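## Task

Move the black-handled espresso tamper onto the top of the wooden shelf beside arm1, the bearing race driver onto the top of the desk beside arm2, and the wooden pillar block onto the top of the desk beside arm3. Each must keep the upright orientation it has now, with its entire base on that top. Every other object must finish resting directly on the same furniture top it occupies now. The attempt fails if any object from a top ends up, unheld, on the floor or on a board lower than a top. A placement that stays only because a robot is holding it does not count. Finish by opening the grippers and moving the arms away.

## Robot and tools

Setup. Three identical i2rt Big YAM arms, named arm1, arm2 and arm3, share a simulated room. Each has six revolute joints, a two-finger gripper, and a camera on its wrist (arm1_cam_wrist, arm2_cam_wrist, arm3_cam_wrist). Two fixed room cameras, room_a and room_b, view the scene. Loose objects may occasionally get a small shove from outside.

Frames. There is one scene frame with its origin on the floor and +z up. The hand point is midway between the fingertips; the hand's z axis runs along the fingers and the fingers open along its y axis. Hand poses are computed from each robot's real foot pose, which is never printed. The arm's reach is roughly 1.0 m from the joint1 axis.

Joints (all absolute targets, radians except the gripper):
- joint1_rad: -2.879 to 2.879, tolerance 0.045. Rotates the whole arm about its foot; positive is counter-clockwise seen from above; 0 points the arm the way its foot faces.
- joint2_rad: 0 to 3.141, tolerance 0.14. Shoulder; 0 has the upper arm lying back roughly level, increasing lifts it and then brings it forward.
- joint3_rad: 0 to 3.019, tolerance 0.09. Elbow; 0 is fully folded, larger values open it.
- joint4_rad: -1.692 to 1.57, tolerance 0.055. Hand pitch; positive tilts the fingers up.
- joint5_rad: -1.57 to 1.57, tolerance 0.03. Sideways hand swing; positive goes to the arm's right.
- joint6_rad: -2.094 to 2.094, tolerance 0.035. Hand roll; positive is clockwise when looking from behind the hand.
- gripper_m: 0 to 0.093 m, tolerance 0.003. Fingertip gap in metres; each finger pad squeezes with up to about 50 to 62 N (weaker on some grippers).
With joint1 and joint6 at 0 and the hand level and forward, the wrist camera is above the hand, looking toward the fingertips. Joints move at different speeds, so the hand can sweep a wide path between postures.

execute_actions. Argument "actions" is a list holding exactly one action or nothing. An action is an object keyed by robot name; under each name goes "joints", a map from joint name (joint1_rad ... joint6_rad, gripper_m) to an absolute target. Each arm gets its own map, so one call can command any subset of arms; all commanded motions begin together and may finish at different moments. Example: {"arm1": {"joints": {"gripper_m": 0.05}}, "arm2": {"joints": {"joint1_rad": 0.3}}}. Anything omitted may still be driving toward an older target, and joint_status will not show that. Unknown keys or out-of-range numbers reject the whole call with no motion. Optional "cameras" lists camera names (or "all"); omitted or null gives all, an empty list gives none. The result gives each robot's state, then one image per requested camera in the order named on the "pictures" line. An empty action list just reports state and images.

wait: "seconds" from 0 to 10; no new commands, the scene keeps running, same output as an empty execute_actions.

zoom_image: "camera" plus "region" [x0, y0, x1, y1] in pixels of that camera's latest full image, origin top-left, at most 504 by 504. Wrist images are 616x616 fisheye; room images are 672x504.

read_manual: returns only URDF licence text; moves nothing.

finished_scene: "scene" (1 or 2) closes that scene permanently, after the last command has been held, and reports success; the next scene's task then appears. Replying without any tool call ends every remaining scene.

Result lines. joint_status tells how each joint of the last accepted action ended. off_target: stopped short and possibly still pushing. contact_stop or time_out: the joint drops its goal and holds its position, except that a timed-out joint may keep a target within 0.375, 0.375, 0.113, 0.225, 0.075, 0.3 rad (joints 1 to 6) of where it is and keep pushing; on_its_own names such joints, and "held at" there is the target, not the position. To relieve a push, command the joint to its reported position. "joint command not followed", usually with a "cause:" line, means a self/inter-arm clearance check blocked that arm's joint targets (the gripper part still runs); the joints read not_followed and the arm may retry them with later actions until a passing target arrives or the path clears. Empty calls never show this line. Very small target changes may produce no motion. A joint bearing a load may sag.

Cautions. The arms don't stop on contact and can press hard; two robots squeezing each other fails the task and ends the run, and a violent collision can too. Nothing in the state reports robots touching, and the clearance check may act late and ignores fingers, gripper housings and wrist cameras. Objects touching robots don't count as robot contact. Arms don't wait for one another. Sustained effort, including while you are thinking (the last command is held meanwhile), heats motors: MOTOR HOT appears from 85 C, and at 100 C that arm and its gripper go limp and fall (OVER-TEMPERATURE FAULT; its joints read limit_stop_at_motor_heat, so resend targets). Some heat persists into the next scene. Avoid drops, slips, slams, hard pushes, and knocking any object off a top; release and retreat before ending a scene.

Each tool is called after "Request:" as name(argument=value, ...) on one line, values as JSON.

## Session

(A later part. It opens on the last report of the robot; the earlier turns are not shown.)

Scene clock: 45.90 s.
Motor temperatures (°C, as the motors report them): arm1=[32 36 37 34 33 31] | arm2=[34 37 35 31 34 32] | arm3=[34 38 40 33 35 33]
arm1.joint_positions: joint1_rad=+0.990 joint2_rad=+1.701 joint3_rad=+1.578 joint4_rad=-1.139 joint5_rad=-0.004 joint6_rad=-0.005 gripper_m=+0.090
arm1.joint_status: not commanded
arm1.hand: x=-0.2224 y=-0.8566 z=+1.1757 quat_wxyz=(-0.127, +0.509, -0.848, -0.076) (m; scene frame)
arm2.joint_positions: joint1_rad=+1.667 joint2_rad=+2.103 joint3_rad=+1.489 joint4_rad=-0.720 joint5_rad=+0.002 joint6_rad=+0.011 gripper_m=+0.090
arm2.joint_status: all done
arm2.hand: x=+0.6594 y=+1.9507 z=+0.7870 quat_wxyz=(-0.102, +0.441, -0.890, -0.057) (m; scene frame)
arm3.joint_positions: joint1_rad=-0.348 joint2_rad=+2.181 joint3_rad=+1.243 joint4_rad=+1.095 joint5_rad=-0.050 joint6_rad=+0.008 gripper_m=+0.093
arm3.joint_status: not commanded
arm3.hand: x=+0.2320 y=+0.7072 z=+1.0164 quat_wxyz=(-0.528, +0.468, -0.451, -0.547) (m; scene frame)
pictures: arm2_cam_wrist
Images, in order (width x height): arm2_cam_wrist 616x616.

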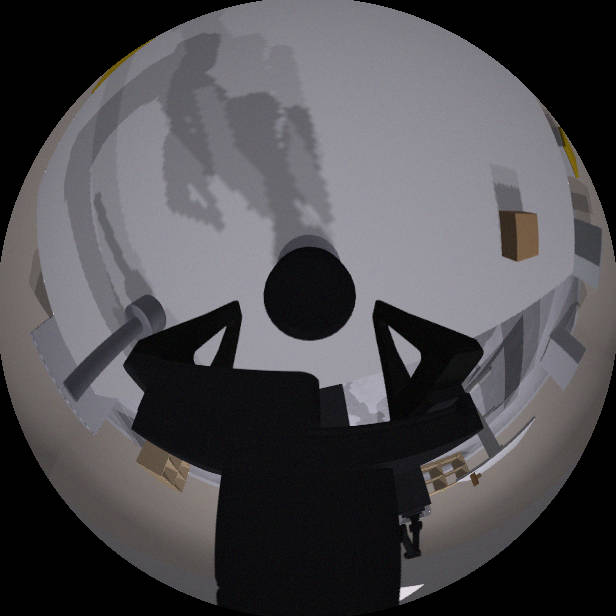

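Request:
execute_actions(actions=[{"arm2":{"joints":{"joint4_rad":-0.65}}}], cameras=[])

Request:
execute_actions(actions=[{"arm2":{"joints":{"gripper_m":0.02}}}], cameras=["arm2_cam_wrist"])

Request:
execute_actions(actions=[{"arm2":{"joints":{"joint2_rad":1.8,"joint3_rad":1.81,"joint4_rad":-1.254}}}], cameras=[])

Request:
execute_actions(actions=[{"arm2":{"joints":{"joint1_rad":-0.874}}}], cameras=["arm2_cam_wrist","arm3_cam_wrist"])

Scene clock: 47.47 s.
Motor temperatures (°C, as the motors report them): arm1=[32 36 37 34 33 31] | arm2=[33 37 35 31 34 32] | arm3=[34 38 40 33 35 33]
arm1.joint_positions: joint1_rad=+0.990 joint2_rad=+1.701 joint3_rad=+1.578 joint4_rad=-1.139 joint5_rad=-0.004 joint6_rad=-0.005 gripper_m=+0.090
arm1.joint_status: not commanded
arm1.hand: x=-0.2224 y=-0.8566 z=+1.1757 quat_wxyz=(-0.127, +0.509, -0.848, -0.076) (m; scene frame)
arm2.joint_positions: joint1_rad=+1.667 joint2_rad=+2.103 joint3_rad=+1.489 joint4_rad=-0.663 joint5_rad=+0.002 joint6_rad=+0.011 gripper_m=+0.090
arm2.joint_status: all done
arm2.hand: x=+0.6674 y=+1.9614 z=+0.7906 quat_wxyz=(-0.127, +0.439, -0.887, -0.070) (m; scene frame)
arm3.joint_positions: joint1_rad=-0.348 joint2_rad=+2.181 joint3_rad=+1.243 joint4_rad=+1.095 joint5_rad=-0.050 joint6_rad=+0.008 gripper_m=+0.093
arm3.joint_status: not commanded
arm3.hand: x=+0.2320 y=+0.7072 z=+1.0164 quat_wxyz=(-0.528, +0.468, -0.451, -0.547) (m; scene frame)
pictures: none
No camera images: the call's "cameras" was empty. Leave "cameras" out to get every camera's image.

Scene clock: 48.13 s.
Motor temperatures (°C, as the motors report them): arm1=[32 36 37 34 33 31] | arm2=[33 37 35 31 34 32] | arm3=[34 38 40 33 35 33]
arm1.joint_positions: joint1_rad=+0.990 joint2_rad=+1.701 joint3_rad=+1.578 joint4_rad=-1.139 joint5_rad=-0.004 joint6_rad=-0.005 gripper_m=+0.090
arm1.joint_status: not commanded
arm1.hand: x=-0.2224 y=-0.8566 z=+1.1757 quat_wxyz=(-0.127, +0.509, -0.848, -0.076) (m; scene frame)
arm2.joint_positions: joint1_rad=+1.667 joint2_rad=+2.103 joint3_rad=+1.489 joint4_rad=-0.663 joint5_rad=+0.001 joint6_rad=+0.011 gripper_m=+0.045
arm2.joint_status: gripper_m off_target (ended at +0.045, target +0.020)
arm2.hand: x=+0.6676 y=+1.9613 z=+0.7906 quat_wxyz=(-0.127, +0.439, -0.887, -0.070) (m; scene frame)
arm3.joint_positions: joint1_rad=-0.348 joint2_rad=+2.181 joint3_rad=+1.243 joint4_rad=+1.095 joint5_rad=-0.050 joint6_rad=+0.008 gripper_m=+0.093
arm3.joint_status: not commanded
arm3.hand: x=+0.2320 y=+0.7072 z=+1.0164 quat_wxyz=(-0.528, +0.468, -0.451, -0.547) (m; scene frame)
pictures: arm2_cam_wrist
Images, in order (width x height): arm2_cam_wrist 616x616.

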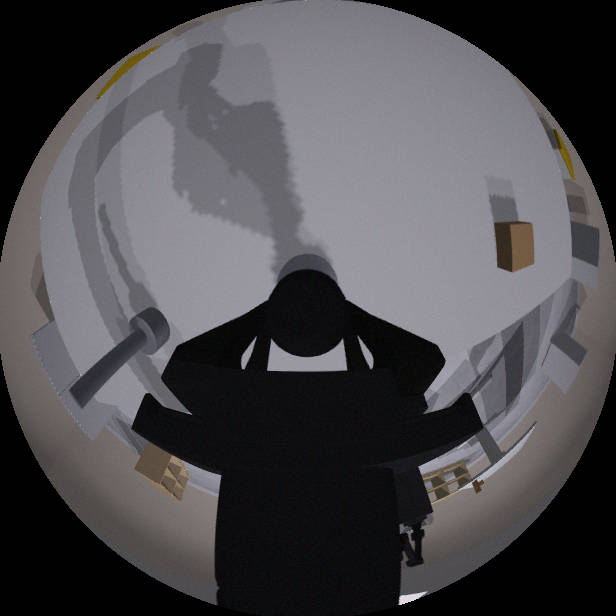

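Scene clock: 49.90 s.
Motor temperatures (°C, as the motors report them): arm1=[32 36 37 34 33 31] | arm2=[33 37 36 31 34 32] | arm3=[34 38 40 33 35 33]
arm1.joint_positions: joint1_rad=+0.990 joint2_rad=+1.701 joint3_rad=+1.578 joint4_rad=-1.139 joint5_rad=-0.004 joint6_rad=-0.005 gripper_m=+0.090
arm1.joint_status: not commanded
arm1.hand: x=-0.2224 y=-0.8566 z=+1.1757 quat_wxyz=(-0.127, +0.509, -0.848, -0.076) (m; scene frame)
arm2.joint_positions: joint1_rad=+1.667 joint2_rad=+1.824 joint3_rad=+1.797 joint4_rad=-1.250 joint5_rad=+0.001 joint6_rad=+0.011 gripper_m=+0.045
arm2.joint_status: all done
arm2.hand: x=+0.6580 y=+1.9437 z=+1.0577 quat_wxyz=(-0.127, +0.439, -0.887, -0.070) (m; scene frame)
arm3.joint_positions: joint1_rad=-0.348 joint2_rad=+2.181 joint3_rad=+1.243 joint4_rad=+1.095 joint5_rad=-0.050 joint6_rad=+0.008 gripper_m=+0.093
arm3.joint_status: not commanded
arm3.hand: x=+0.2320 y=+0.7072 z=+1.0164 quat_wxyz=(-0.528, +0.468, -0.451, -0.547) (m; scene frame)
pictures: none
No camera images: the call's "cameras" was empty. Leave "cameras" out to get every camera's image.

Scene clock: 52.47 s.
Motor temperatures (°C, as the motors report them): arm1=[32 36 37 34 33 31] | arm2=[34 37 36 31 34 32] | arm3=[34 38 40 33 35 33]
arm1.joint_positions: joint1_rad=+0.990 joint2_rad=+1.701 joint3_rad=+1.578 joint4_rad=-1.139 joint5_rad=-0.004 joint6_rad=-0.005 gripper_m=+0.090
arm1.joint_status: not commanded
arm1.hand: x=-0.2224 y=-0.8566 z=+1.1757 quat_wxyz=(-0.127, +0.509, -0.848, -0.076) (m; scene frame)
arm2.joint_positions: joint1_rad=-0.875 joint2_rad=+1.824 joint3_rad=+1.797 joint4_rad=-1.250 joint5_rad=+0.002 joint6_rad=+0.011 gripper_m=+0.045
arm2.joint_status: all done
arm2.hand: x=+0.2524 y=+0.7993 z=+1.0577 quat_wxyz=(-0.096, -0.717, -0.682, +0.108) (m; scene frame)
arm3.joint_positions: joint1_rad=-0.348 joint2_rad=+2.181 joint3_rad=+1.243 joint4_rad=+1.095 joint5_rad=-0.050 joint6_rad=+0.008 gripper_m=+0.093
arm3.joint_status: not commanded
arm3.hand: x=+0.2320 y=+0.7072 z=+1.0164 quat_wxyz=(-0.528, +0.468, -0.451, -0.547) (m; scene frame)
pictures: arm2_cam_wrist, arm3_cam_wrist
Images, in order (width x height): arm2_cam_wrist 616x616, arm3_cam_wrist 616x616.

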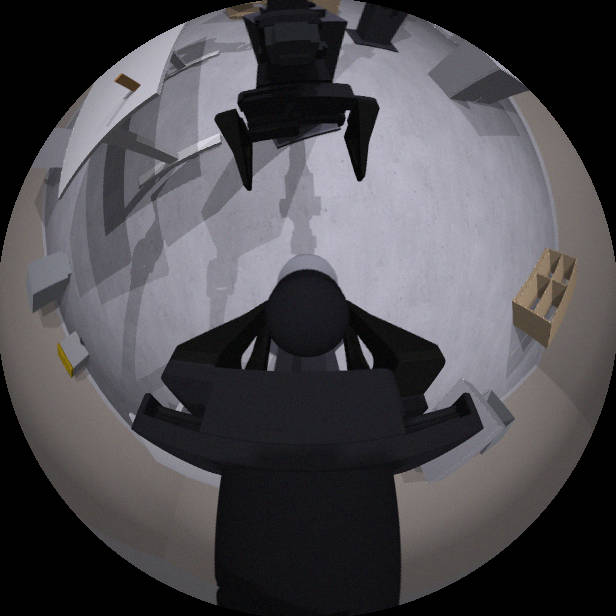

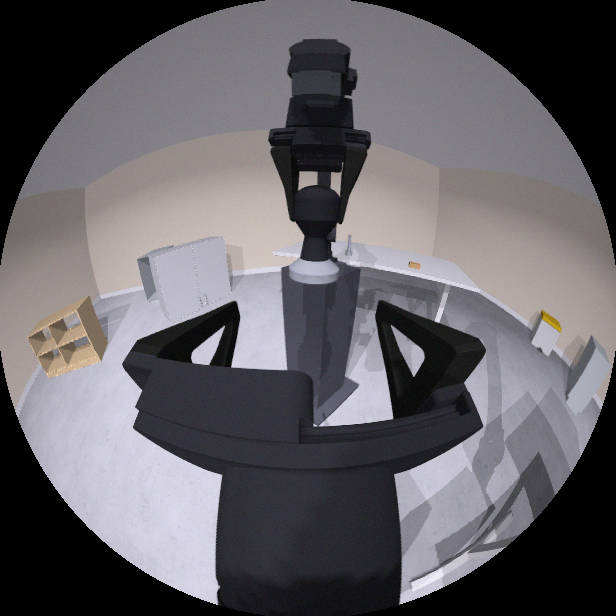

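Request:
execute_actions(actions=[{"arm3":{"joints":{"joint2_rad":2.345,"joint3_rad":1.72,"joint4_rad":0.826,"joint5_rad":-0.02}}}], cameras=["arm2_cam_wrist","arm3_cam_wrist","room_a"])

Request:
zoom_image(camera="room_a", region=[370,200,470,300])

Scene clock: 54.07 s.
Motor temperatures (°C, as the motors report them): arm1=[32 36 37 34 33 31] | arm2=[34 37 36 31 34 32] | arm3=[34 38 40 33 35 33]
arm1.joint_positions: joint1_rad=+0.990 joint2_rad=+1.701 joint3_rad=+1.578 joint4_rad=-1.139 joint5_rad=-0.004 joint6_rad=-0.005 gripper_m=+0.090
arm1.joint_status: not commanded
arm1.hand: x=-0.2224 y=-0.8566 z=+1.1757 quat_wxyz=(-0.127, +0.509, -0.848, -0.076) (m; scene frame)
arm2.joint_positions: joint1_rad=-0.875 joint2_rad=+1.824 joint3_rad=+1.797 joint4_rad=-1.250 joint5_rad=+0.002 joint6_rad=+0.011 gripper_m=+0.045
arm2.joint_status: not commanded
arm2.hand: x=+0.2524 y=+0.7993 z=+1.0577 quat_wxyz=(-0.096, -0.717, -0.682, +0.108) (m; scene frame)
arm3.joint_positions: joint1_rad=-0.348 joint2_rad=+2.335 joint3_rad=+1.687 joint4_rad=+0.834 joint5_rad=-0.025 joint6_rad=+0.008 gripper_m=+0.093
arm3.joint_status: all done
arm3.hand: x=+0.2380 y=+0.8232 z=+1.0556 quat_wxyz=(-0.540, +0.453, -0.450, -0.548) (m; scene frame)
pictures: arm2_cam_wrist, arm3_cam_wrist, room_a
Images, in order (width x height): arm2_cam_wrist 616x616, arm3_cam_wrist 616x616, room_a 672x504.

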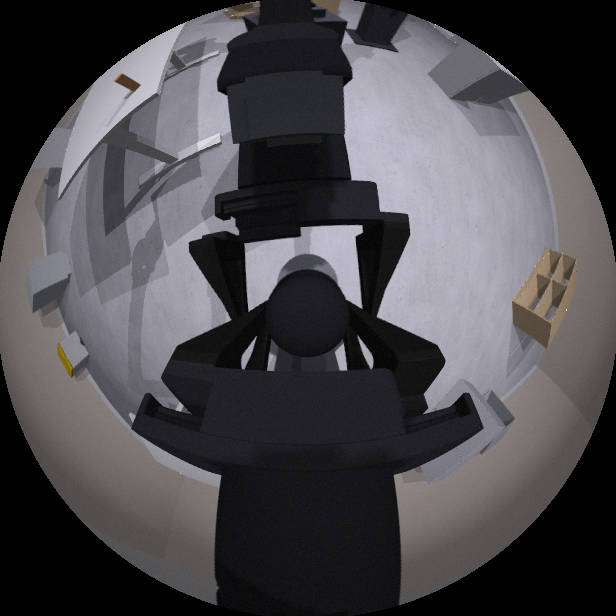

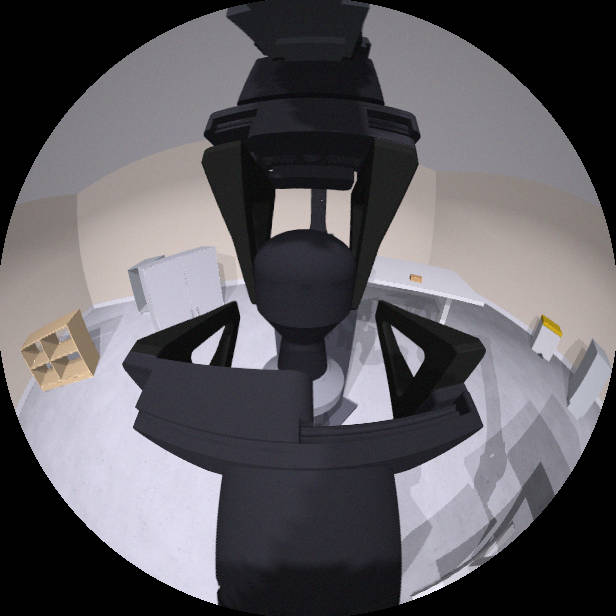

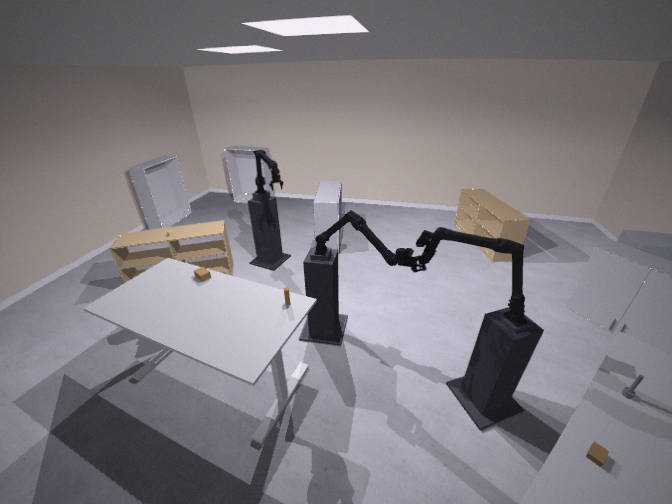

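Region (370, 200, 470, 300) of room_a's 672x504 image, scaled by 5.040, with more detail than that image has.

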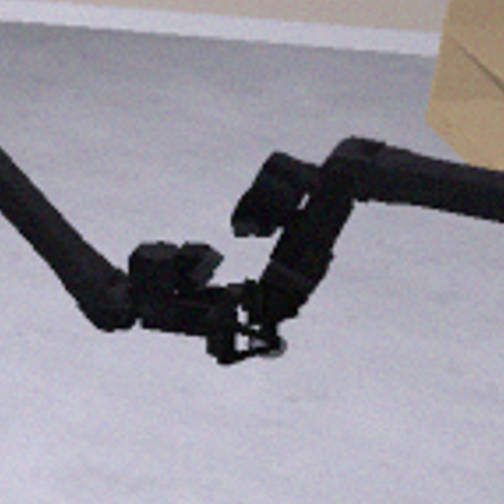

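Too high; lower about 3 cm.

Request:
execute_actions(actions=[{"arm3":{"joints":{"joint2_rad":2.378}}}], cameras=[])

Request:
wait(seconds=0.5)

Request:
zoom_image(camera="room_a", region=[390,240,450,300])

Scene clock: 54.67 s.
Motor temperatures (°C, as the motors report them): arm1=[32 36 37 34 33 31] | arm2=[34 37 36 31 34 32] | arm3=[34 38 40 33 35 33]
arm1.joint_positions: joint1_rad=+0.990 joint2_rad=+1.701 joint3_rad=+1.578 joint4_rad=-1.139 joint5_rad=-0.004 joint6_rad=-0.005 gripper_m=+0.090
arm1.joint_status: not commanded
arm1.hand: x=-0.2224 y=-0.8566 z=+1.1757 quat_wxyz=(-0.127, +0.509, -0.848, -0.076) (m; scene frame)
arm2.joint_positions: joint1_rad=-0.875 joint2_rad=+1.824 joint3_rad=+1.797 joint4_rad=-1.250 joint5_rad=+0.002 joint6_rad=+0.011 gripper_m=+0.045
arm2.joint_status: not commanded
arm2.hand: x=+0.2524 y=+0.7993 z=+1.0577 quat_wxyz=(-0.096, -0.717, -0.682, +0.108) (m; scene frame)
arm3.joint_positions: joint1_rad=-0.348 joint2_rad=+2.336 joint3_rad=+1.687 joint4_rad=+0.834 joint5_rad=-0.025 joint6_rad=+0.008 gripper_m=+0.093
arm3.joint_status: all done
arm3.hand: x=+0.2380 y=+0.8232 z=+1.0550 quat_wxyz=(-0.540, +0.454, -0.450, -0.548) (m; scene frame)
pictures: none
No camera images: the call's "cameras" was empty. Leave "cameras" out to get every camera's image.

Scene clock: 55.17 s.
Motor temperatures (°C, as the motors report them): arm1=[32 36 37 34 33 31] | arm2=[34 38 36 31 34 32] | arm3=[34 38 41 33 35 33]
arm1.joint_positions: joint1_rad=+0.990 joint2_rad=+1.701 joint3_rad=+1.578 joint4_rad=-1.139 joint5_rad=-0.004 joint6_rad=-0.005 gripper_m=+0.090
arm1.joint_status: not commanded
arm1.hand: x=-0.2224 y=-0.8566 z=+1.1757 quat_wxyz=(-0.127, +0.509, -0.848, -0.076) (m; scene frame)
arm2.joint_positions: joint1_rad=-0.875 joint2_rad=+1.824 joint3_rad=+1.797 joint4_rad=-1.250 joint5_rad=+0.002 joint6_rad=+0.011 gripper_m=+0.045
arm2.joint_status: not commanded
arm2.hand: x=+0.2524 y=+0.7993 z=+1.0577 quat_wxyz=(-0.096, -0.717, -0.682, +0.108) (m; scene frame)
arm3.joint_positions: joint1_rad=-0.348 joint2_rad=+2.336 joint3_rad=+1.687 joint4_rad=+0.834 joint5_rad=-0.025 joint6_rad=+0.008 gripper_m=+0.093
arm3.joint_status: all done
arm3.hand: x=+0.2380 y=+0.8232 z=+1.0550 quat_wxyz=(-0.540, +0.454, -0.450, -0.548) (m; scene frame)
wait: 0.50 s; at rest by 0.27 s
pictures: arm1_cam_wrist, arm2_cam_wrist, arm3_cam_wrist, room_a, room_b
Images, in order (width x height): arm1_cam_wrist 616x616, arm2_cam_wrist 616x616, arm3_cam_wrist 616x616, room_a 672x504, room_b 672x504.

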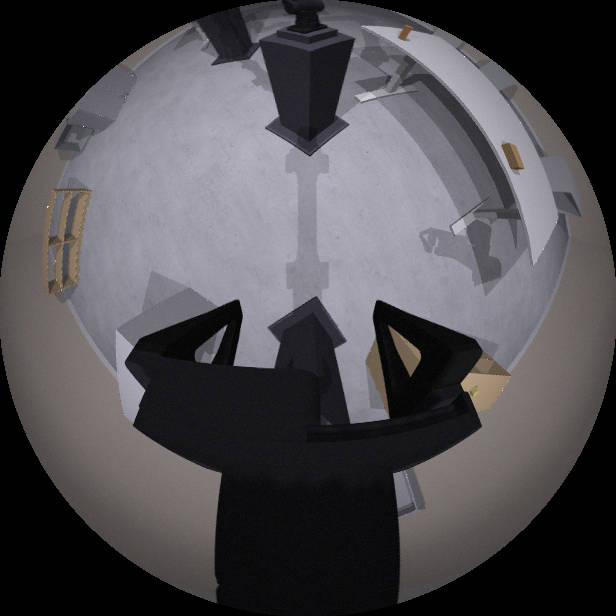

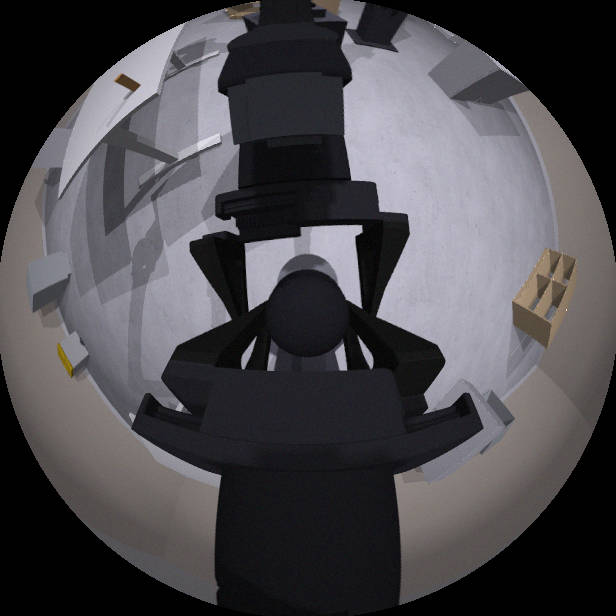

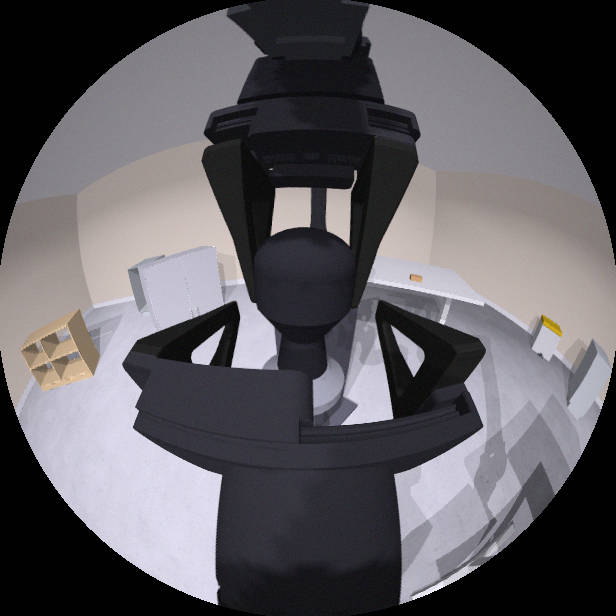

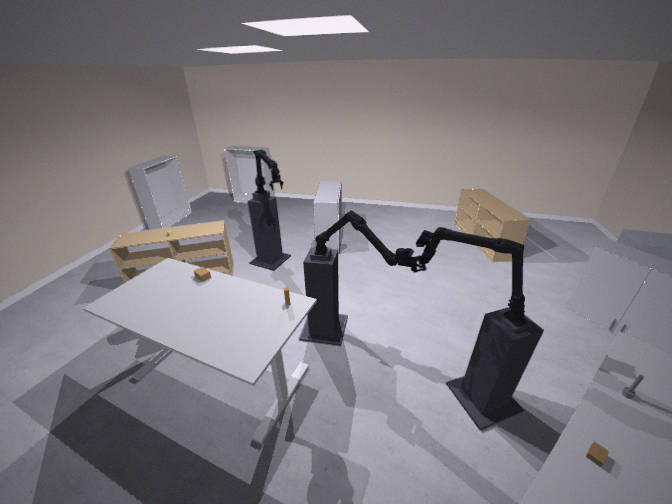

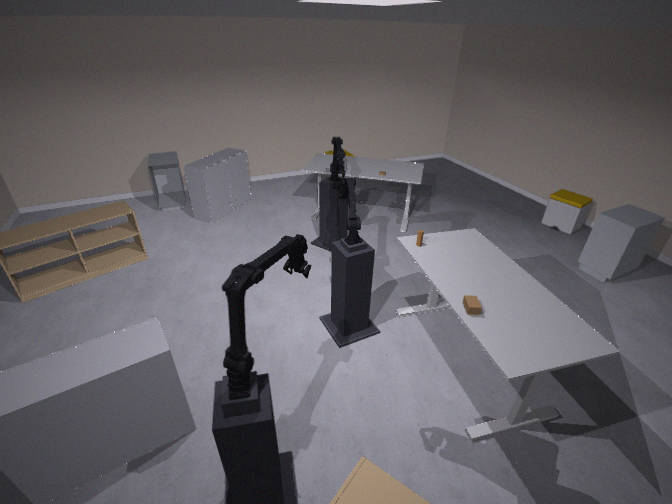

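Region (390, 240, 450, 300) of room_a's 672x504 image, scaled by 8.400, with more detail than that image has.

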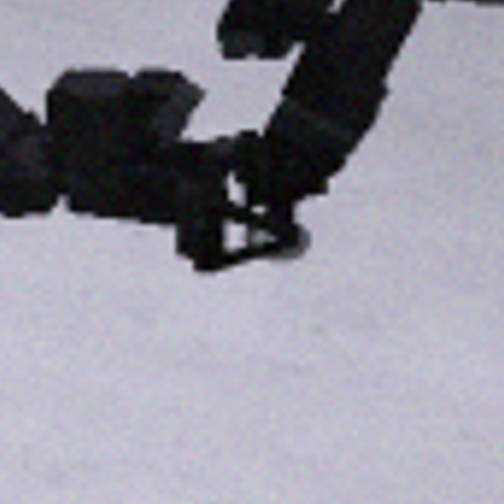

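Request:
execute_actions(actions=[{"arm3":{"joints":{"joint2_rad":2.35,"joint4_rad":0.70}}}], cameras=["arm3_cam_wrist","room_a"])

Request:
zoom_image(camera="room_a", region=[390,240,450,300])

Scene clock: 56.07 s.
Motor temperatures (°C, as the motors report them): arm1=[32 36 37 34 33 31] | arm2=[34 38 36 31 34 32] | arm3=[34 38 41 33 35 33]
arm1.joint_positions: joint1_rad=+0.990 joint2_rad=+1.701 joint3_rad=+1.578 joint4_rad=-1.139 joint5_rad=-0.004 joint6_rad=-0.005 gripper_m=+0.090
arm1.joint_status: not commanded
arm1.hand: x=-0.2224 y=-0.8566 z=+1.1757 quat_wxyz=(-0.127, +0.509, -0.848, -0.076) (m; scene frame)
arm2.joint_positions: joint1_rad=-0.875 joint2_rad=+1.824 joint3_rad=+1.797 joint4_rad=-1.250 joint5_rad=+0.002 joint6_rad=+0.011 gripper_m=+0.045
arm2.joint_status: not commanded
arm2.hand: x=+0.2524 y=+0.7993 z=+1.0577 quat_wxyz=(-0.096, -0.717, -0.682, +0.108) (m; scene frame)
arm3.joint_positions: joint1_rad=-0.348 joint2_rad=+2.336 joint3_rad=+1.687 joint4_rad=+0.710 joint5_rad=-0.025 joint6_rad=+0.008 gripper_m=+0.093
arm3.joint_status: all done
arm3.hand: x=+0.2380 y=+0.8269 z=+1.0249 quat_wxyz=(-0.511, +0.485, -0.484, -0.519) (m; scene frame)
pictures: arm3_cam_wrist, room_a
Images, in order (width x height): arm3_cam_wrist 616x616, room_a 672x504.

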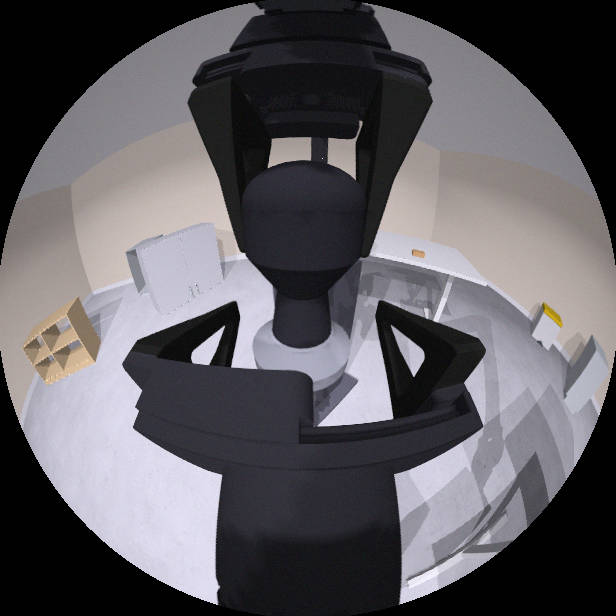

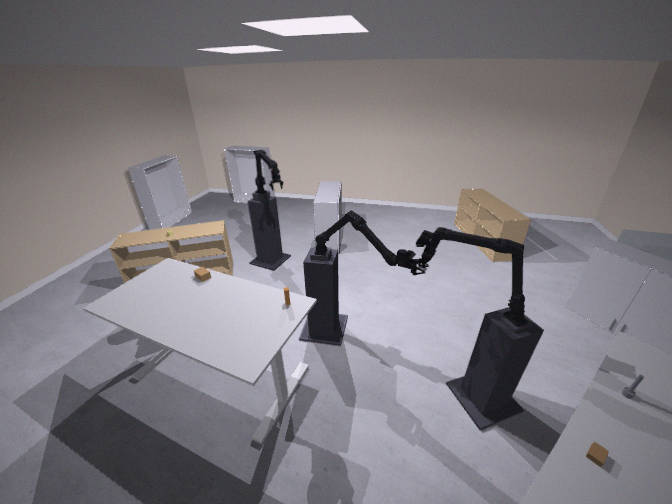

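Region (390, 240, 450, 300) of room_a's 672x504 image, scaled by 8.400, with more detail than that image has.

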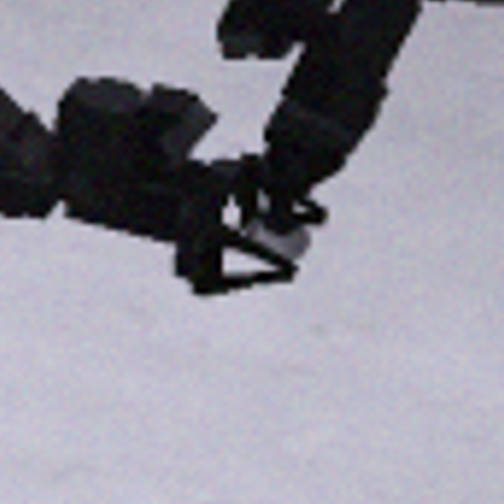

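Request:
execute_actions(actions=[{"arm3":{"joints":{"joint5_rad":-0.045,"gripper_m":0.02}}}], cameras=["arm3_cam_wrist","arm2_cam_wrist"])

Scene clock: 56.87 s.
Motor temperatures (°C, as the motors report them): arm1=[32 36 37 34 33 31] | arm2=[34 38 36 31 34 32] | arm3=[34 39 41 33 35 33]
arm1.joint_positions: joint1_rad=+0.990 joint2_rad=+1.701 joint3_rad=+1.578 joint4_rad=-1.139 joint5_rad=-0.004 joint6_rad=-0.005 gripper_m=+0.090
arm1.joint_status: not commanded
arm1.hand: x=-0.2224 y=-0.8566 z=+1.1757 quat_wxyz=(-0.127, +0.509, -0.848, -0.076) (m; scene frame)
arm2.joint_positions: joint1_rad=-0.875 joint2_rad=+1.824 joint3_rad=+1.797 joint4_rad=-1.250 joint5_rad=-0.001 joint6_rad=+0.011 gripper_m=+0.045
arm2.joint_status: not commanded
arm2.hand: x=+0.2529 y=+0.7993 z=+1.0577 quat_wxyz=(-0.097, -0.716, -0.682, +0.107) (m; scene frame)
arm3.joint_positions: joint1_rad=-0.348 joint2_rad=+2.336 joint3_rad=+1.687 joint4_rad=+0.709 joint5_rad=-0.043 joint6_rad=+0.005 gripper_m=+0.048
arm3.joint_status: gripper_m off_target (ended at +0.048, target +0.020); the others done
arm3.hand: x=+0.2348 y=+0.8268 z=+1.0246 quat_wxyz=(-0.507, +0.491, -0.478, -0.523) (m; scene frame)
pictures: arm2_cam_wrist, arm3_cam_wrist
Images, in order (width x height): arm2_cam_wrist 616x616, arm3_cam_wrist 616x616.

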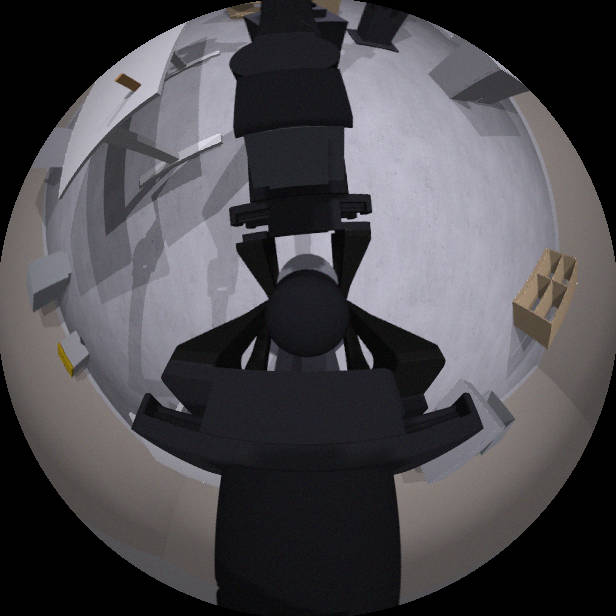

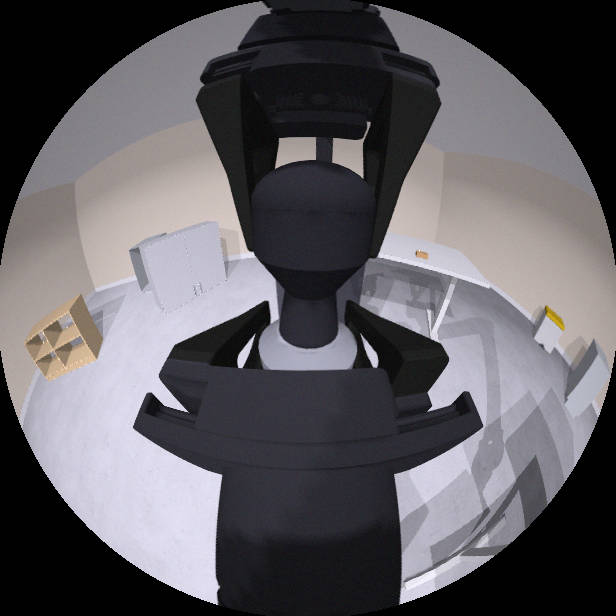

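Request:
execute_actions(actions=[{"arm2":{"joints":{"gripper_m":0.09}},"arm1":{"joints":{"joint2_rad":1.85,"joint3_rad":1.76,"joint4_rad":-1.144}}}], cameras=[])

Request:
execute_actions(actions=[{"arm2":{"joints":{"joint2_rad":1.55,"joint4_rad":-1.45}}}], cameras=[])

Request:
execute_actions(actions=[{"arm3":{"joints":{"joint1_rad":2.295}},"arm2":{"joints":{"joint2_rad":0.9,"joint3_rad":1.2}}}], cameras=["arm3_cam_wrist","arm1_cam_wrist"])

Scene clock: 58.10 s.
Motor temperatures (°C, as the motors report them): arm1=[32 36 37 34 33 31] | arm2=[34 38 36 31 34 32] | arm3=[34 39 41 33 35 33]
arm1.joint_positions: joint1_rad=+0.990 joint2_rad=+1.867 joint3_rad=+1.699 joint4_rad=-1.140 joint5_rad=-0.004 joint6_rad=-0.005 gripper_m=+0.090
arm1.joint_status: all done
arm1.hand: x=-0.2007 y=-0.8170 z=+1.1302 quat_wxyz=(-0.107, +0.510, -0.851, -0.064) (m; scene frame)
arm2.joint_positions: joint1_rad=-0.875 joint2_rad=+1.796 joint3_rad=+1.797 joint4_rad=-1.250 joint5_rad=-0.001 joint6_rad=+0.011 gripper_m=+0.090
arm2.joint_status: all done
arm2.hand: x=+0.2532 y=+0.8023 z=+1.0747 quat_wxyz=(-0.107, -0.715, -0.681, +0.117) (m; scene frame)
arm3.joint_positions: joint1_rad=-0.348 joint2_rad=+2.341 joint3_rad=+1.687 joint4_rad=+0.693 joint5_rad=-0.043 joint6_rad=+0.005 gripper_m=+0.048
arm3.joint_status: not commanded
arm3.hand: x=+0.2348 y=+0.8270 z=+1.0164 quat_wxyz=(-0.501, +0.496, -0.484, -0.518) (m; scene frame)
pictures: none
No camera images: the call's "cameras" was empty. Leave "cameras" out to get every camera's image.

Scene clock: 59.53 s.
Motor temperatures (°C, as the motors report them): arm1=[32 37 38 34 33 31] | arm2=[34 38 36 31 34 32] | arm3=[34 39 42 33 35 33]
arm1.joint_positions: joint1_rad=+0.990 joint2_rad=+1.867 joint3_rad=+1.699 joint4_rad=-1.140 joint5_rad=-0.004 joint6_rad=-0.005 gripper_m=+0.090
arm1.joint_status: not commanded
arm1.hand: x=-0.2007 y=-0.8170 z=+1.1302 quat_wxyz=(-0.107, +0.510, -0.851, -0.064) (m; scene frame)
arm2.joint_positions: joint1_rad=-0.875 joint2_rad=+1.550 joint3_rad=+1.797 joint4_rad=-1.440 joint5_rad=-0.001 joint6_rad=+0.011 gripper_m=+0.090
arm2.joint_status: all done
arm2.hand: x=+0.2580 y=+0.8911 z=+1.1989 quat_wxyz=(-0.126, -0.711, -0.678, +0.137) (m; scene frame)
arm3.joint_positions: joint1_rad=-0.348 joint2_rad=+2.341 joint3_rad=+1.687 joint4_rad=+0.693 joint5_rad=-0.043 joint6_rad=+0.005 gripper_m=+0.048
arm3.joint_status: not commanded
arm3.hand: x=+0.2348 y=+0.8270 z=+1.0164 quat_wxyz=(-0.501, +0.496, -0.484, -0.518) (m; scene frame)
pictures: none
No camera images: the call's "cameras" was empty. Leave "cameras" out to get every camera's image.

Scene clock: 62.37 s.
Motor temperatures (°C, as the motors report them): arm1=[32 37 38 34 33 31] | arm2=[33 37 36 31 34 32] | arm3=[34 39 42 33 35 33]
arm1.joint_positions: joint1_rad=+0.990 joint2_rad=+1.867 joint3_rad=+1.699 joint4_rad=-1.140 joint5_rad=-0.004 joint6_rad=-0.005 gripper_m=+0.090
arm1.joint_status: not commanded
arm1.hand: x=-0.2007 y=-0.8170 z=+1.1302 quat_wxyz=(-0.107, +0.510, -0.851, -0.064) (m; scene frame)
arm2.joint_positions: joint1_rad=-0.875 joint2_rad=+0.895 joint3_rad=+1.215 joint4_rad=-1.445 joint5_rad=-0.001 joint6_rad=+0.011 gripper_m=+0.090
arm2.joint_status: all done
arm2.hand: x=+0.2674 y=+1.1274 z=+1.1914 quat_wxyz=(-0.150, -0.706, -0.673, +0.161) (m; scene frame)
arm3.joint_positions: joint1_rad=+2.286 joint2_rad=+2.341 joint3_rad=+1.687 joint4_rad=+0.691 joint5_rad=-0.047 joint6_rad=+0.005 gripper_m=+0.048
arm3.joint_status: all done
arm3.hand: x=-0.2047 y=-0.8252 z=+1.0156 quat_wxyz=(+0.376, +0.593, +0.360, -0.614) (m; scene frame)
pictures: arm1_cam_wrist, arm3_cam_wrist
Images, in order (width x height): arm1_cam_wrist 616x616, arm3_cam_wrist 616x616.

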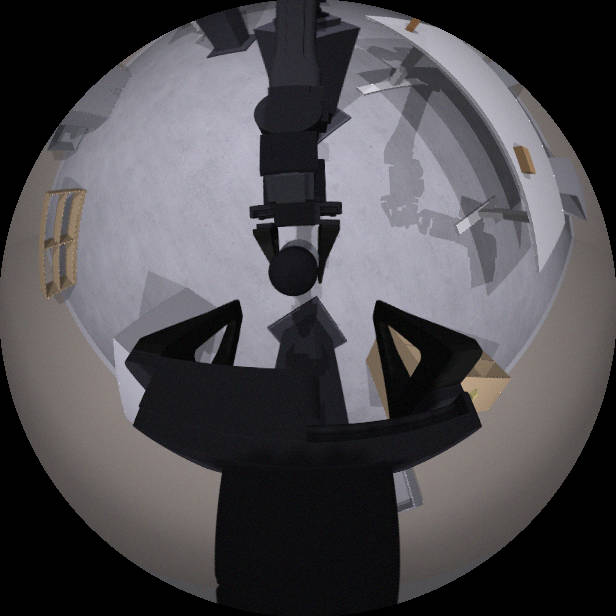

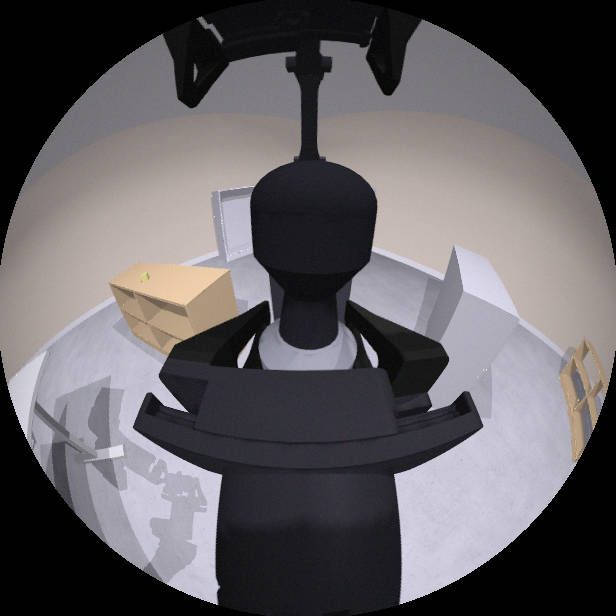

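Request:
execute_actions(actions=[{"arm3":{"joints":{"joint1_rad":2.315}},"arm1":{"joints":{"joint2_rad":1.905,"joint3_rad":1.545,"joint4_rad":-0.88}}}], cameras=["arm3_cam_wrist","arm1_cam_wrist"])

Scene clock: 63.60 s.
Motor temperatures (°C, as the motors report them): arm1=[32 37 38 34 33 31] | arm2=[33 37 36 31 34 32] | arm3=[34 40 42 33 35 33]
arm1.joint_positions: joint1_rad=+0.990 joint2_rad=+1.922 joint3_rad=+1.537 joint4_rad=-0.896 joint5_rad=-0.004 joint6_rad=-0.005 gripper_m=+0.090
arm1.joint_status: all done
arm1.hand: x=-0.1999 y=-0.8162 z=+1.0424 quat_wxyz=(-0.119, +0.509, -0.849, -0.071) (m; scene frame)
arm2.joint_positions: joint1_rad=-0.875 joint2_rad=+0.895 joint3_rad=+1.215 joint4_rad=-1.445 joint5_rad=-0.001 joint6_rad=+0.011 gripper_m=+0.090
arm2.joint_status: not commanded
arm2.hand: x=+0.2674 y=+1.1274 z=+1.1914 quat_wxyz=(-0.150, -0.706, -0.673, +0.161) (m; scene frame)
arm3.joint_positions: joint1_rad=+2.309 joint2_rad=+2.341 joint3_rad=+1.687 joint4_rad=+0.691 joint5_rad=-0.047 joint6_rad=+0.005 gripper_m=+0.048
arm3.joint_status: all done
arm3.hand: x=-0.1870 y=-0.8350 z=+1.0156 quat_wxyz=(+0.383, +0.589, +0.367, -0.610) (m; scene frame)
pictures: arm1_cam_wrist, arm3_cam_wrist
Images, in order (width x height): arm1_cam_wrist 616x616, arm3_cam_wrist 616x616.

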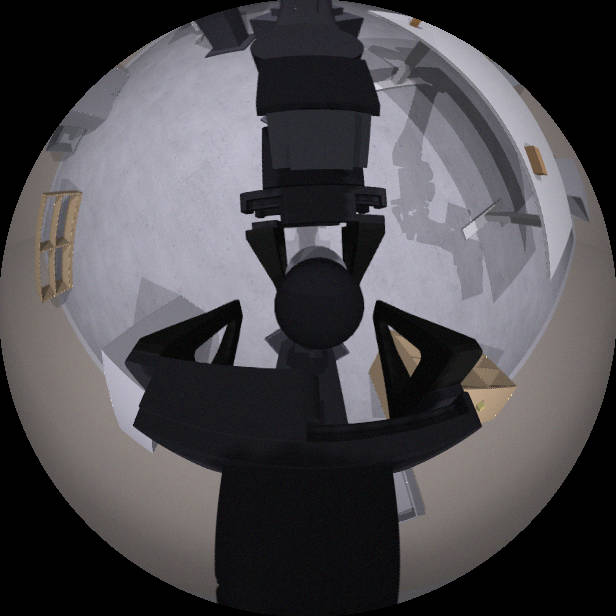

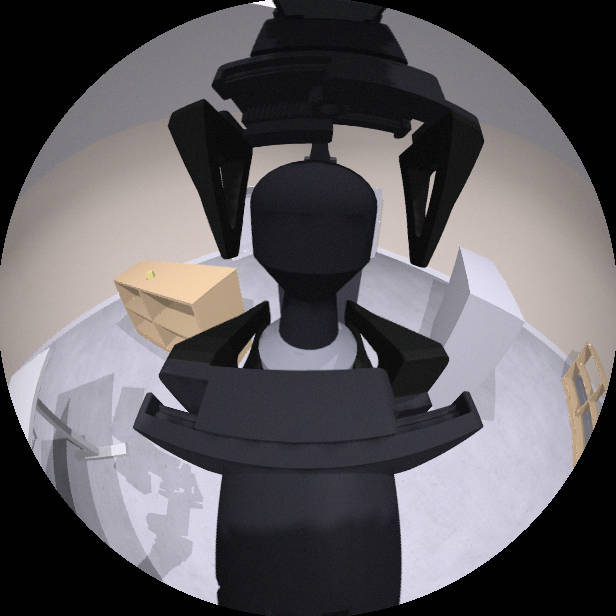

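Request:
execute_actions(actions=[{"arm1":{"joints":{"joint4_rad":-0.85,"joint5_rad":0.035}}}], cameras=[])

Request:
execute_actions(actions=[{"arm1":{"joints":{"gripper_m":0.02}}}], cameras=["arm3_cam_wrist","arm1_cam_wrist"])

Scene clock: 64.27 s.
Motor temperatures (°C, as the motors report them): arm1=[32 37 38 34 33 31] | arm2=[33 37 36 31 34 32] | arm3=[34 40 42 33 35 33]
arm1.joint_positions: joint1_rad=+0.990 joint2_rad=+1.922 joint3_rad=+1.537 joint4_rad=-0.866 joint5_rad=+0.030 joint6_rad=-0.005 gripper_m=+0.090
arm1.joint_status: all done
arm1.hand: x=-0.1914 y=-0.8129 z=+1.0446 quat_wxyz=(-0.140, +0.506, -0.849, -0.063) (m; scene frame)
arm2.joint_positions: joint1_rad=-0.875 joint2_rad=+0.895 joint3_rad=+1.215 joint4_rad=-1.445 joint5_rad=-0.001 joint6_rad=+0.011 gripper_m=+0.090
arm2.joint_status: not commanded
arm2.hand: x=+0.2674 y=+1.1274 z=+1.1914 quat_wxyz=(-0.150, -0.706, -0.673, +0.161) (m; scene frame)
arm3.joint_positions: joint1_rad=+2.309 joint2_rad=+2.341 joint3_rad=+1.687 joint4_rad=+0.691 joint5_rad=-0.047 joint6_rad=+0.005 gripper_m=+0.048
arm3.joint_status: not commanded
arm3.hand: x=-0.1870 y=-0.8350 z=+1.0156 quat_wxyz=(+0.383, +0.589, +0.367, -0.610) (m; scene frame)
pictures: none
No camera images: the call's "cameras" was empty. Leave "cameras" out to get every camera's image.

Scene clock: 64.93 s.
Motor temperatures (°C, as the motors report them): arm1=[32 37 38 34 33 31] | arm2=[33 37 36 31 34 32] | arm3=[34 40 43 33 35 33]
arm1.joint_positions: joint1_rad=+0.990 joint2_rad=+1.922 joint3_rad=+1.537 joint4_rad=-0.866 joint5_rad=+0.031 joint6_rad=-0.005 gripper_m=+0.045
arm1.joint_status: gripper_m off_target (ended at +0.045, target +0.020)
arm1.hand: x=-0.1913 y=-0.8130 z=+1.0446 quat_wxyz=(-0.140, +0.506, -0.849, -0.063) (m; scene frame)
arm2.joint_positions: joint1_rad=-0.875 joint2_rad=+0.895 joint3_rad=+1.215 joint4_rad=-1.445 joint5_rad=-0.001 joint6_rad=+0.011 gripper_m=+0.090
arm2.joint_status: not commanded
arm2.hand: x=+0.2674 y=+1.1274 z=+1.1914 quat_wxyz=(-0.150, -0.706, -0.673, +0.161) (m; scene frame)
arm3.joint_positions: joint1_rad=+2.309 joint2_rad=+2.341 joint3_rad=+1.687 joint4_rad=+0.691 joint5_rad=-0.046 joint6_rad=+0.005 gripper_m=+0.048
arm3.joint_status: not commanded
arm3.hand: x=-0.1871 y=-0.8349 z=+1.0155 quat_wxyz=(+0.383, +0.589, +0.367, -0.609) (m; scene frame)
pictures: arm1_cam_wrist, arm3_cam_wrist
Images, in order (width x height): arm1_cam_wrist 616x616, arm3_cam_wrist 616x616.

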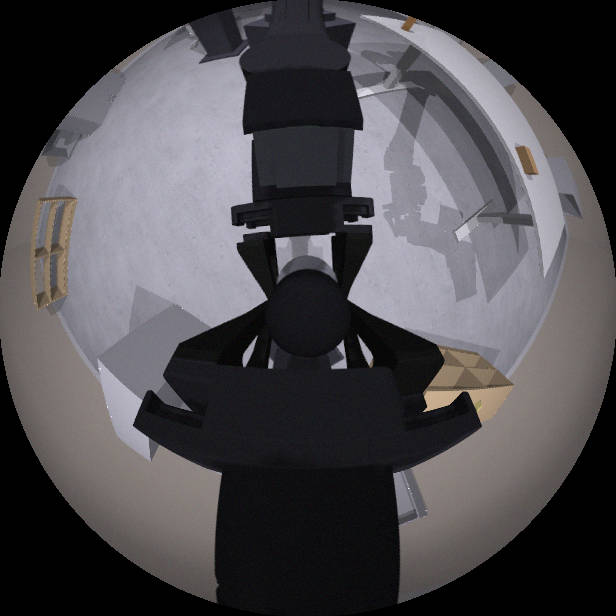

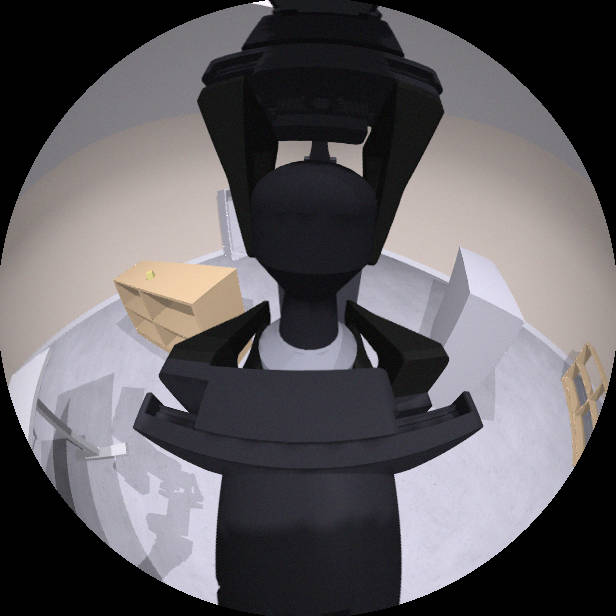

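Request:
execute_actions(actions=[{"arm3":{"joints":{"gripper_m":0.093}}}], cameras=[])

Request:
execute_actions(actions=[{"arm3":{"joints":{"joint2_rad":2.2,"joint3_rad":1.2,"joint4_rad":1.0}}}], cameras=[])

Request:
execute_actions(actions=[{"arm1":{"joints":{"joint1_rad":-0.65}},"arm3":{"joints":{"joint2_rad":1.0,"joint3_rad":1.0,"joint4_rad":0}}}], cameras=[])

Request:
execute_actions(actions=[{"arm1":{"joints":{"joint2_rad":2.5,"joint3_rad":1.585,"joint4_rad":-0.3}}}], cameras=["arm1_cam_wrist","room_a"])

Request:
zoom_image(camera="room_a", region=[170,180,250,260])

Scene clock: 66.17 s.
Motor temperatures (°C, as the motors report them): arm1=[32 37 38 34 33 31] | arm2=[33 37 35 31 34 32] | arm3=[34 40 43 33 35 33]
arm1.joint_positions: joint1_rad=+0.990 joint2_rad=+1.923 joint3_rad=+1.533 joint4_rad=-0.866 joint5_rad=+0.031 joint6_rad=-0.005 gripper_m=+0.045
arm1.joint_status: not commanded
arm1.hand: x=-0.1920 y=-0.8144 z=+1.0420 quat_wxyz=(-0.138, +0.506, -0.849, -0.062) (m; scene frame)
arm2.joint_positions: joint1_rad=-0.875 joint2_rad=+0.895 joint3_rad=+1.215 joint4_rad=-1.445 joint5_rad=-0.001 joint6_rad=+0.011 gripper_m=+0.090
arm2.joint_status: not commanded
arm2.hand: x=+0.2674 y=+1.1274 z=+1.1914 quat_wxyz=(-0.150, -0.706, -0.673, +0.161) (m; scene frame)
arm3.joint_positions: joint1_rad=+2.309 joint2_rad=+2.341 joint3_rad=+1.687 joint4_rad=+0.691 joint5_rad=-0.046 joint6_rad=+0.005 gripper_m=+0.093
arm3.joint_status: all done
arm3.hand: x=-0.1871 y=-0.8349 z=+1.0155 quat_wxyz=(+0.383, +0.589, +0.367, -0.610) (m; scene frame)
pictures: none
No camera images: the call's "cameras" was empty. Leave "cameras" out to get every camera's image.

Scene clock: 67.47 s.
Motor temperatures (°C, as the motors report them): arm1=[32 37 38 34 33 31] | arm2=[33 36 35 31 34 32] | arm3=[34 40 43 33 35 33]
arm1.joint_positions: joint1_rad=+0.990 joint2_rad=+1.923 joint3_rad=+1.533 joint4_rad=-0.866 joint5_rad=+0.031 joint6_rad=-0.005 gripper_m=+0.045
arm1.joint_status: not commanded
arm1.hand: x=-0.1920 y=-0.8144 z=+1.0420 quat_wxyz=(-0.138, +0.506, -0.849, -0.062) (m; scene frame)
arm2.joint_positions: joint1_rad=-0.875 joint2_rad=+0.895 joint3_rad=+1.215 joint4_rad=-1.445 joint5_rad=-0.001 joint6_rad=+0.011 gripper_m=+0.090
arm2.joint_status: not commanded
arm2.hand: x=+0.2674 y=+1.1274 z=+1.1914 quat_wxyz=(-0.150, -0.706, -0.673, +0.161) (m; scene frame)
arm3.joint_positions: joint1_rad=+2.309 joint2_rad=+2.182 joint3_rad=+1.201 joint4_rad=+0.987 joint5_rad=-0.046 joint6_rad=+0.005 gripper_m=+0.093
arm3.joint_status: all done
arm3.hand: x=-0.1249 y=-0.7208 z=+0.9697 quat_wxyz=(+0.377, +0.599, +0.372, -0.600) (m; scene frame)
pictures: none
No camera images: the call's "cameras" was empty. Leave "cameras" out to get every camera's image.

Scene clock: 69.33 s.
Motor temperatures (°C, as the motors report them): arm1=[32 37 38 34 33 31] | arm2=[33 36 35 31 34 32] | arm3=[34 40 43 33 35 33]
arm1.joint_positions: joint1_rad=-0.661 joint2_rad=+1.935 joint3_rad=+1.533 joint4_rad=-0.851 joint5_rad=+0.038 joint6_rad=-0.005 gripper_m=+0.045
arm1.joint_status: all done
arm1.hand: x=+0.0348 y=-1.7386 z=+1.0469 quat_wxyz=(-0.146, -0.280, -0.946, +0.070) (m; scene frame)
arm2.joint_positions: joint1_rad=-0.875 joint2_rad=+0.895 joint3_rad=+1.215 joint4_rad=-1.445 joint5_rad=-0.001 joint6_rad=+0.011 gripper_m=+0.090
arm2.joint_status: not commanded
arm2.hand: x=+0.2674 y=+1.1274 z=+1.1914 quat_wxyz=(-0.150, -0.706, -0.673, +0.161) (m; scene frame)
arm3.joint_positions: joint1_rad=+2.309 joint2_rad=+0.999 joint3_rad=+0.995 joint4_rad=+0.010 joint5_rad=-0.046 joint6_rad=+0.005 gripper_m=+0.093
arm3.joint_status: all done
arm3.hand: x=-0.0046 y=-0.5002 z=+1.3701 quat_wxyz=(+0.378, +0.599, +0.372, -0.600) (m; scene frame)
pictures: none
No camera images: the call's "cameras" was empty. Leave "cameras" out to get every camera's image.

Scene clock: 70.80 s.
Motor temperatures (°C, as the motors report them): arm1=[32 37 37 34 33 31] | arm2=[33 36 35 31 34 32] | arm3=[34 39 43 33 35 33]
arm1.joint_positions: joint1_rad=-0.661 joint2_rad=+2.540 joint3_rad=+1.545 joint4_rad=-0.319 joint5_rad=+0.038 joint6_rad=-0.003 gripper_m=+0.045
arm1.joint_status: all done
arm1.hand: x=+0.0292 y=-1.7397 z=+0.7006 quat_wxyz=(-0.118, -0.282, -0.950, +0.061) (m; scene frame)
arm2.joint_positions: joint1_rad=-0.875 joint2_rad=+0.895 joint3_rad=+1.215 joint4_rad=-1.445 joint5_rad=-0.001 joint6_rad=+0.011 gripper_m=+0.090
arm2.joint_status: not commanded
arm2.hand: x=+0.2674 y=+1.1274 z=+1.1914 quat_wxyz=(-0.150, -0.706, -0.673, +0.161) (m; scene frame)
arm3.joint_positions: joint1_rad=+2.309 joint2_rad=+0.999 joint3_rad=+0.995 joint4_rad=+0.010 joint5_rad=-0.046 joint6_rad=+0.005 gripper_m=+0.093
arm3.joint_status: not commanded
arm3.hand: x=-0.0046 y=-0.5002 z=+1.3701 quat_wxyz=(+0.378, +0.599, +0.372, -0.600) (m; scene frame)
pictures: arm1_cam_wrist, room_a
Images, in order (width x height): arm1_cam_wrist 616x616, room_a 672x504.

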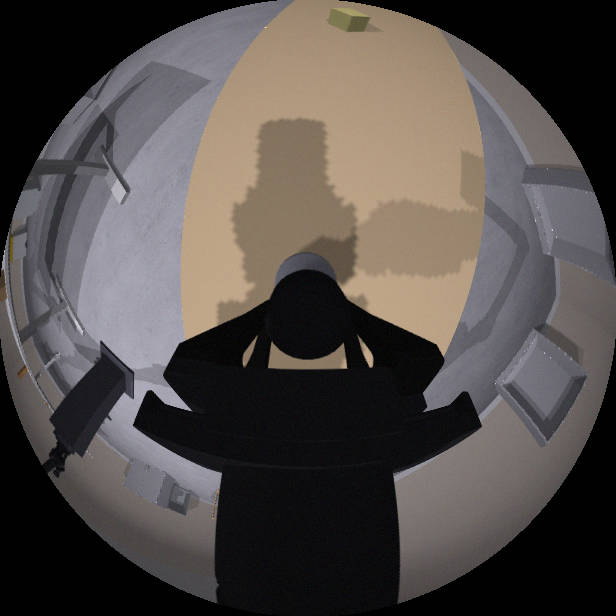

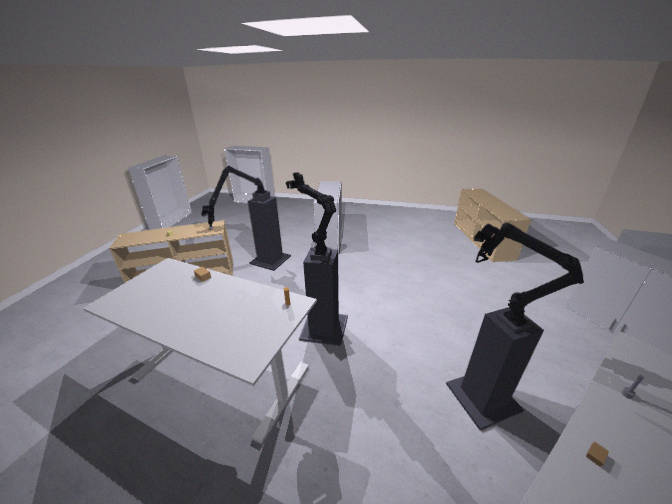

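Region (170, 180, 250, 260) of room_a's 672x504 image, scaled by 6.300, with more detail than that image has.

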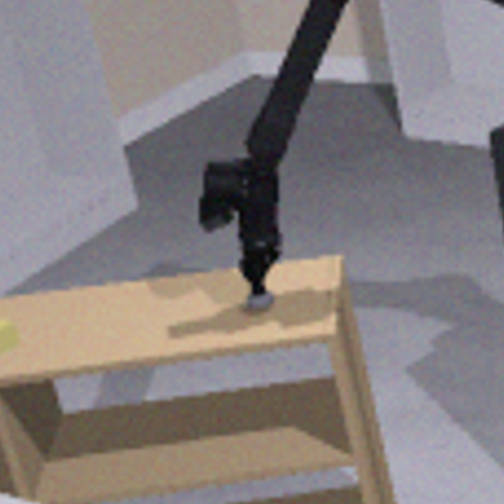

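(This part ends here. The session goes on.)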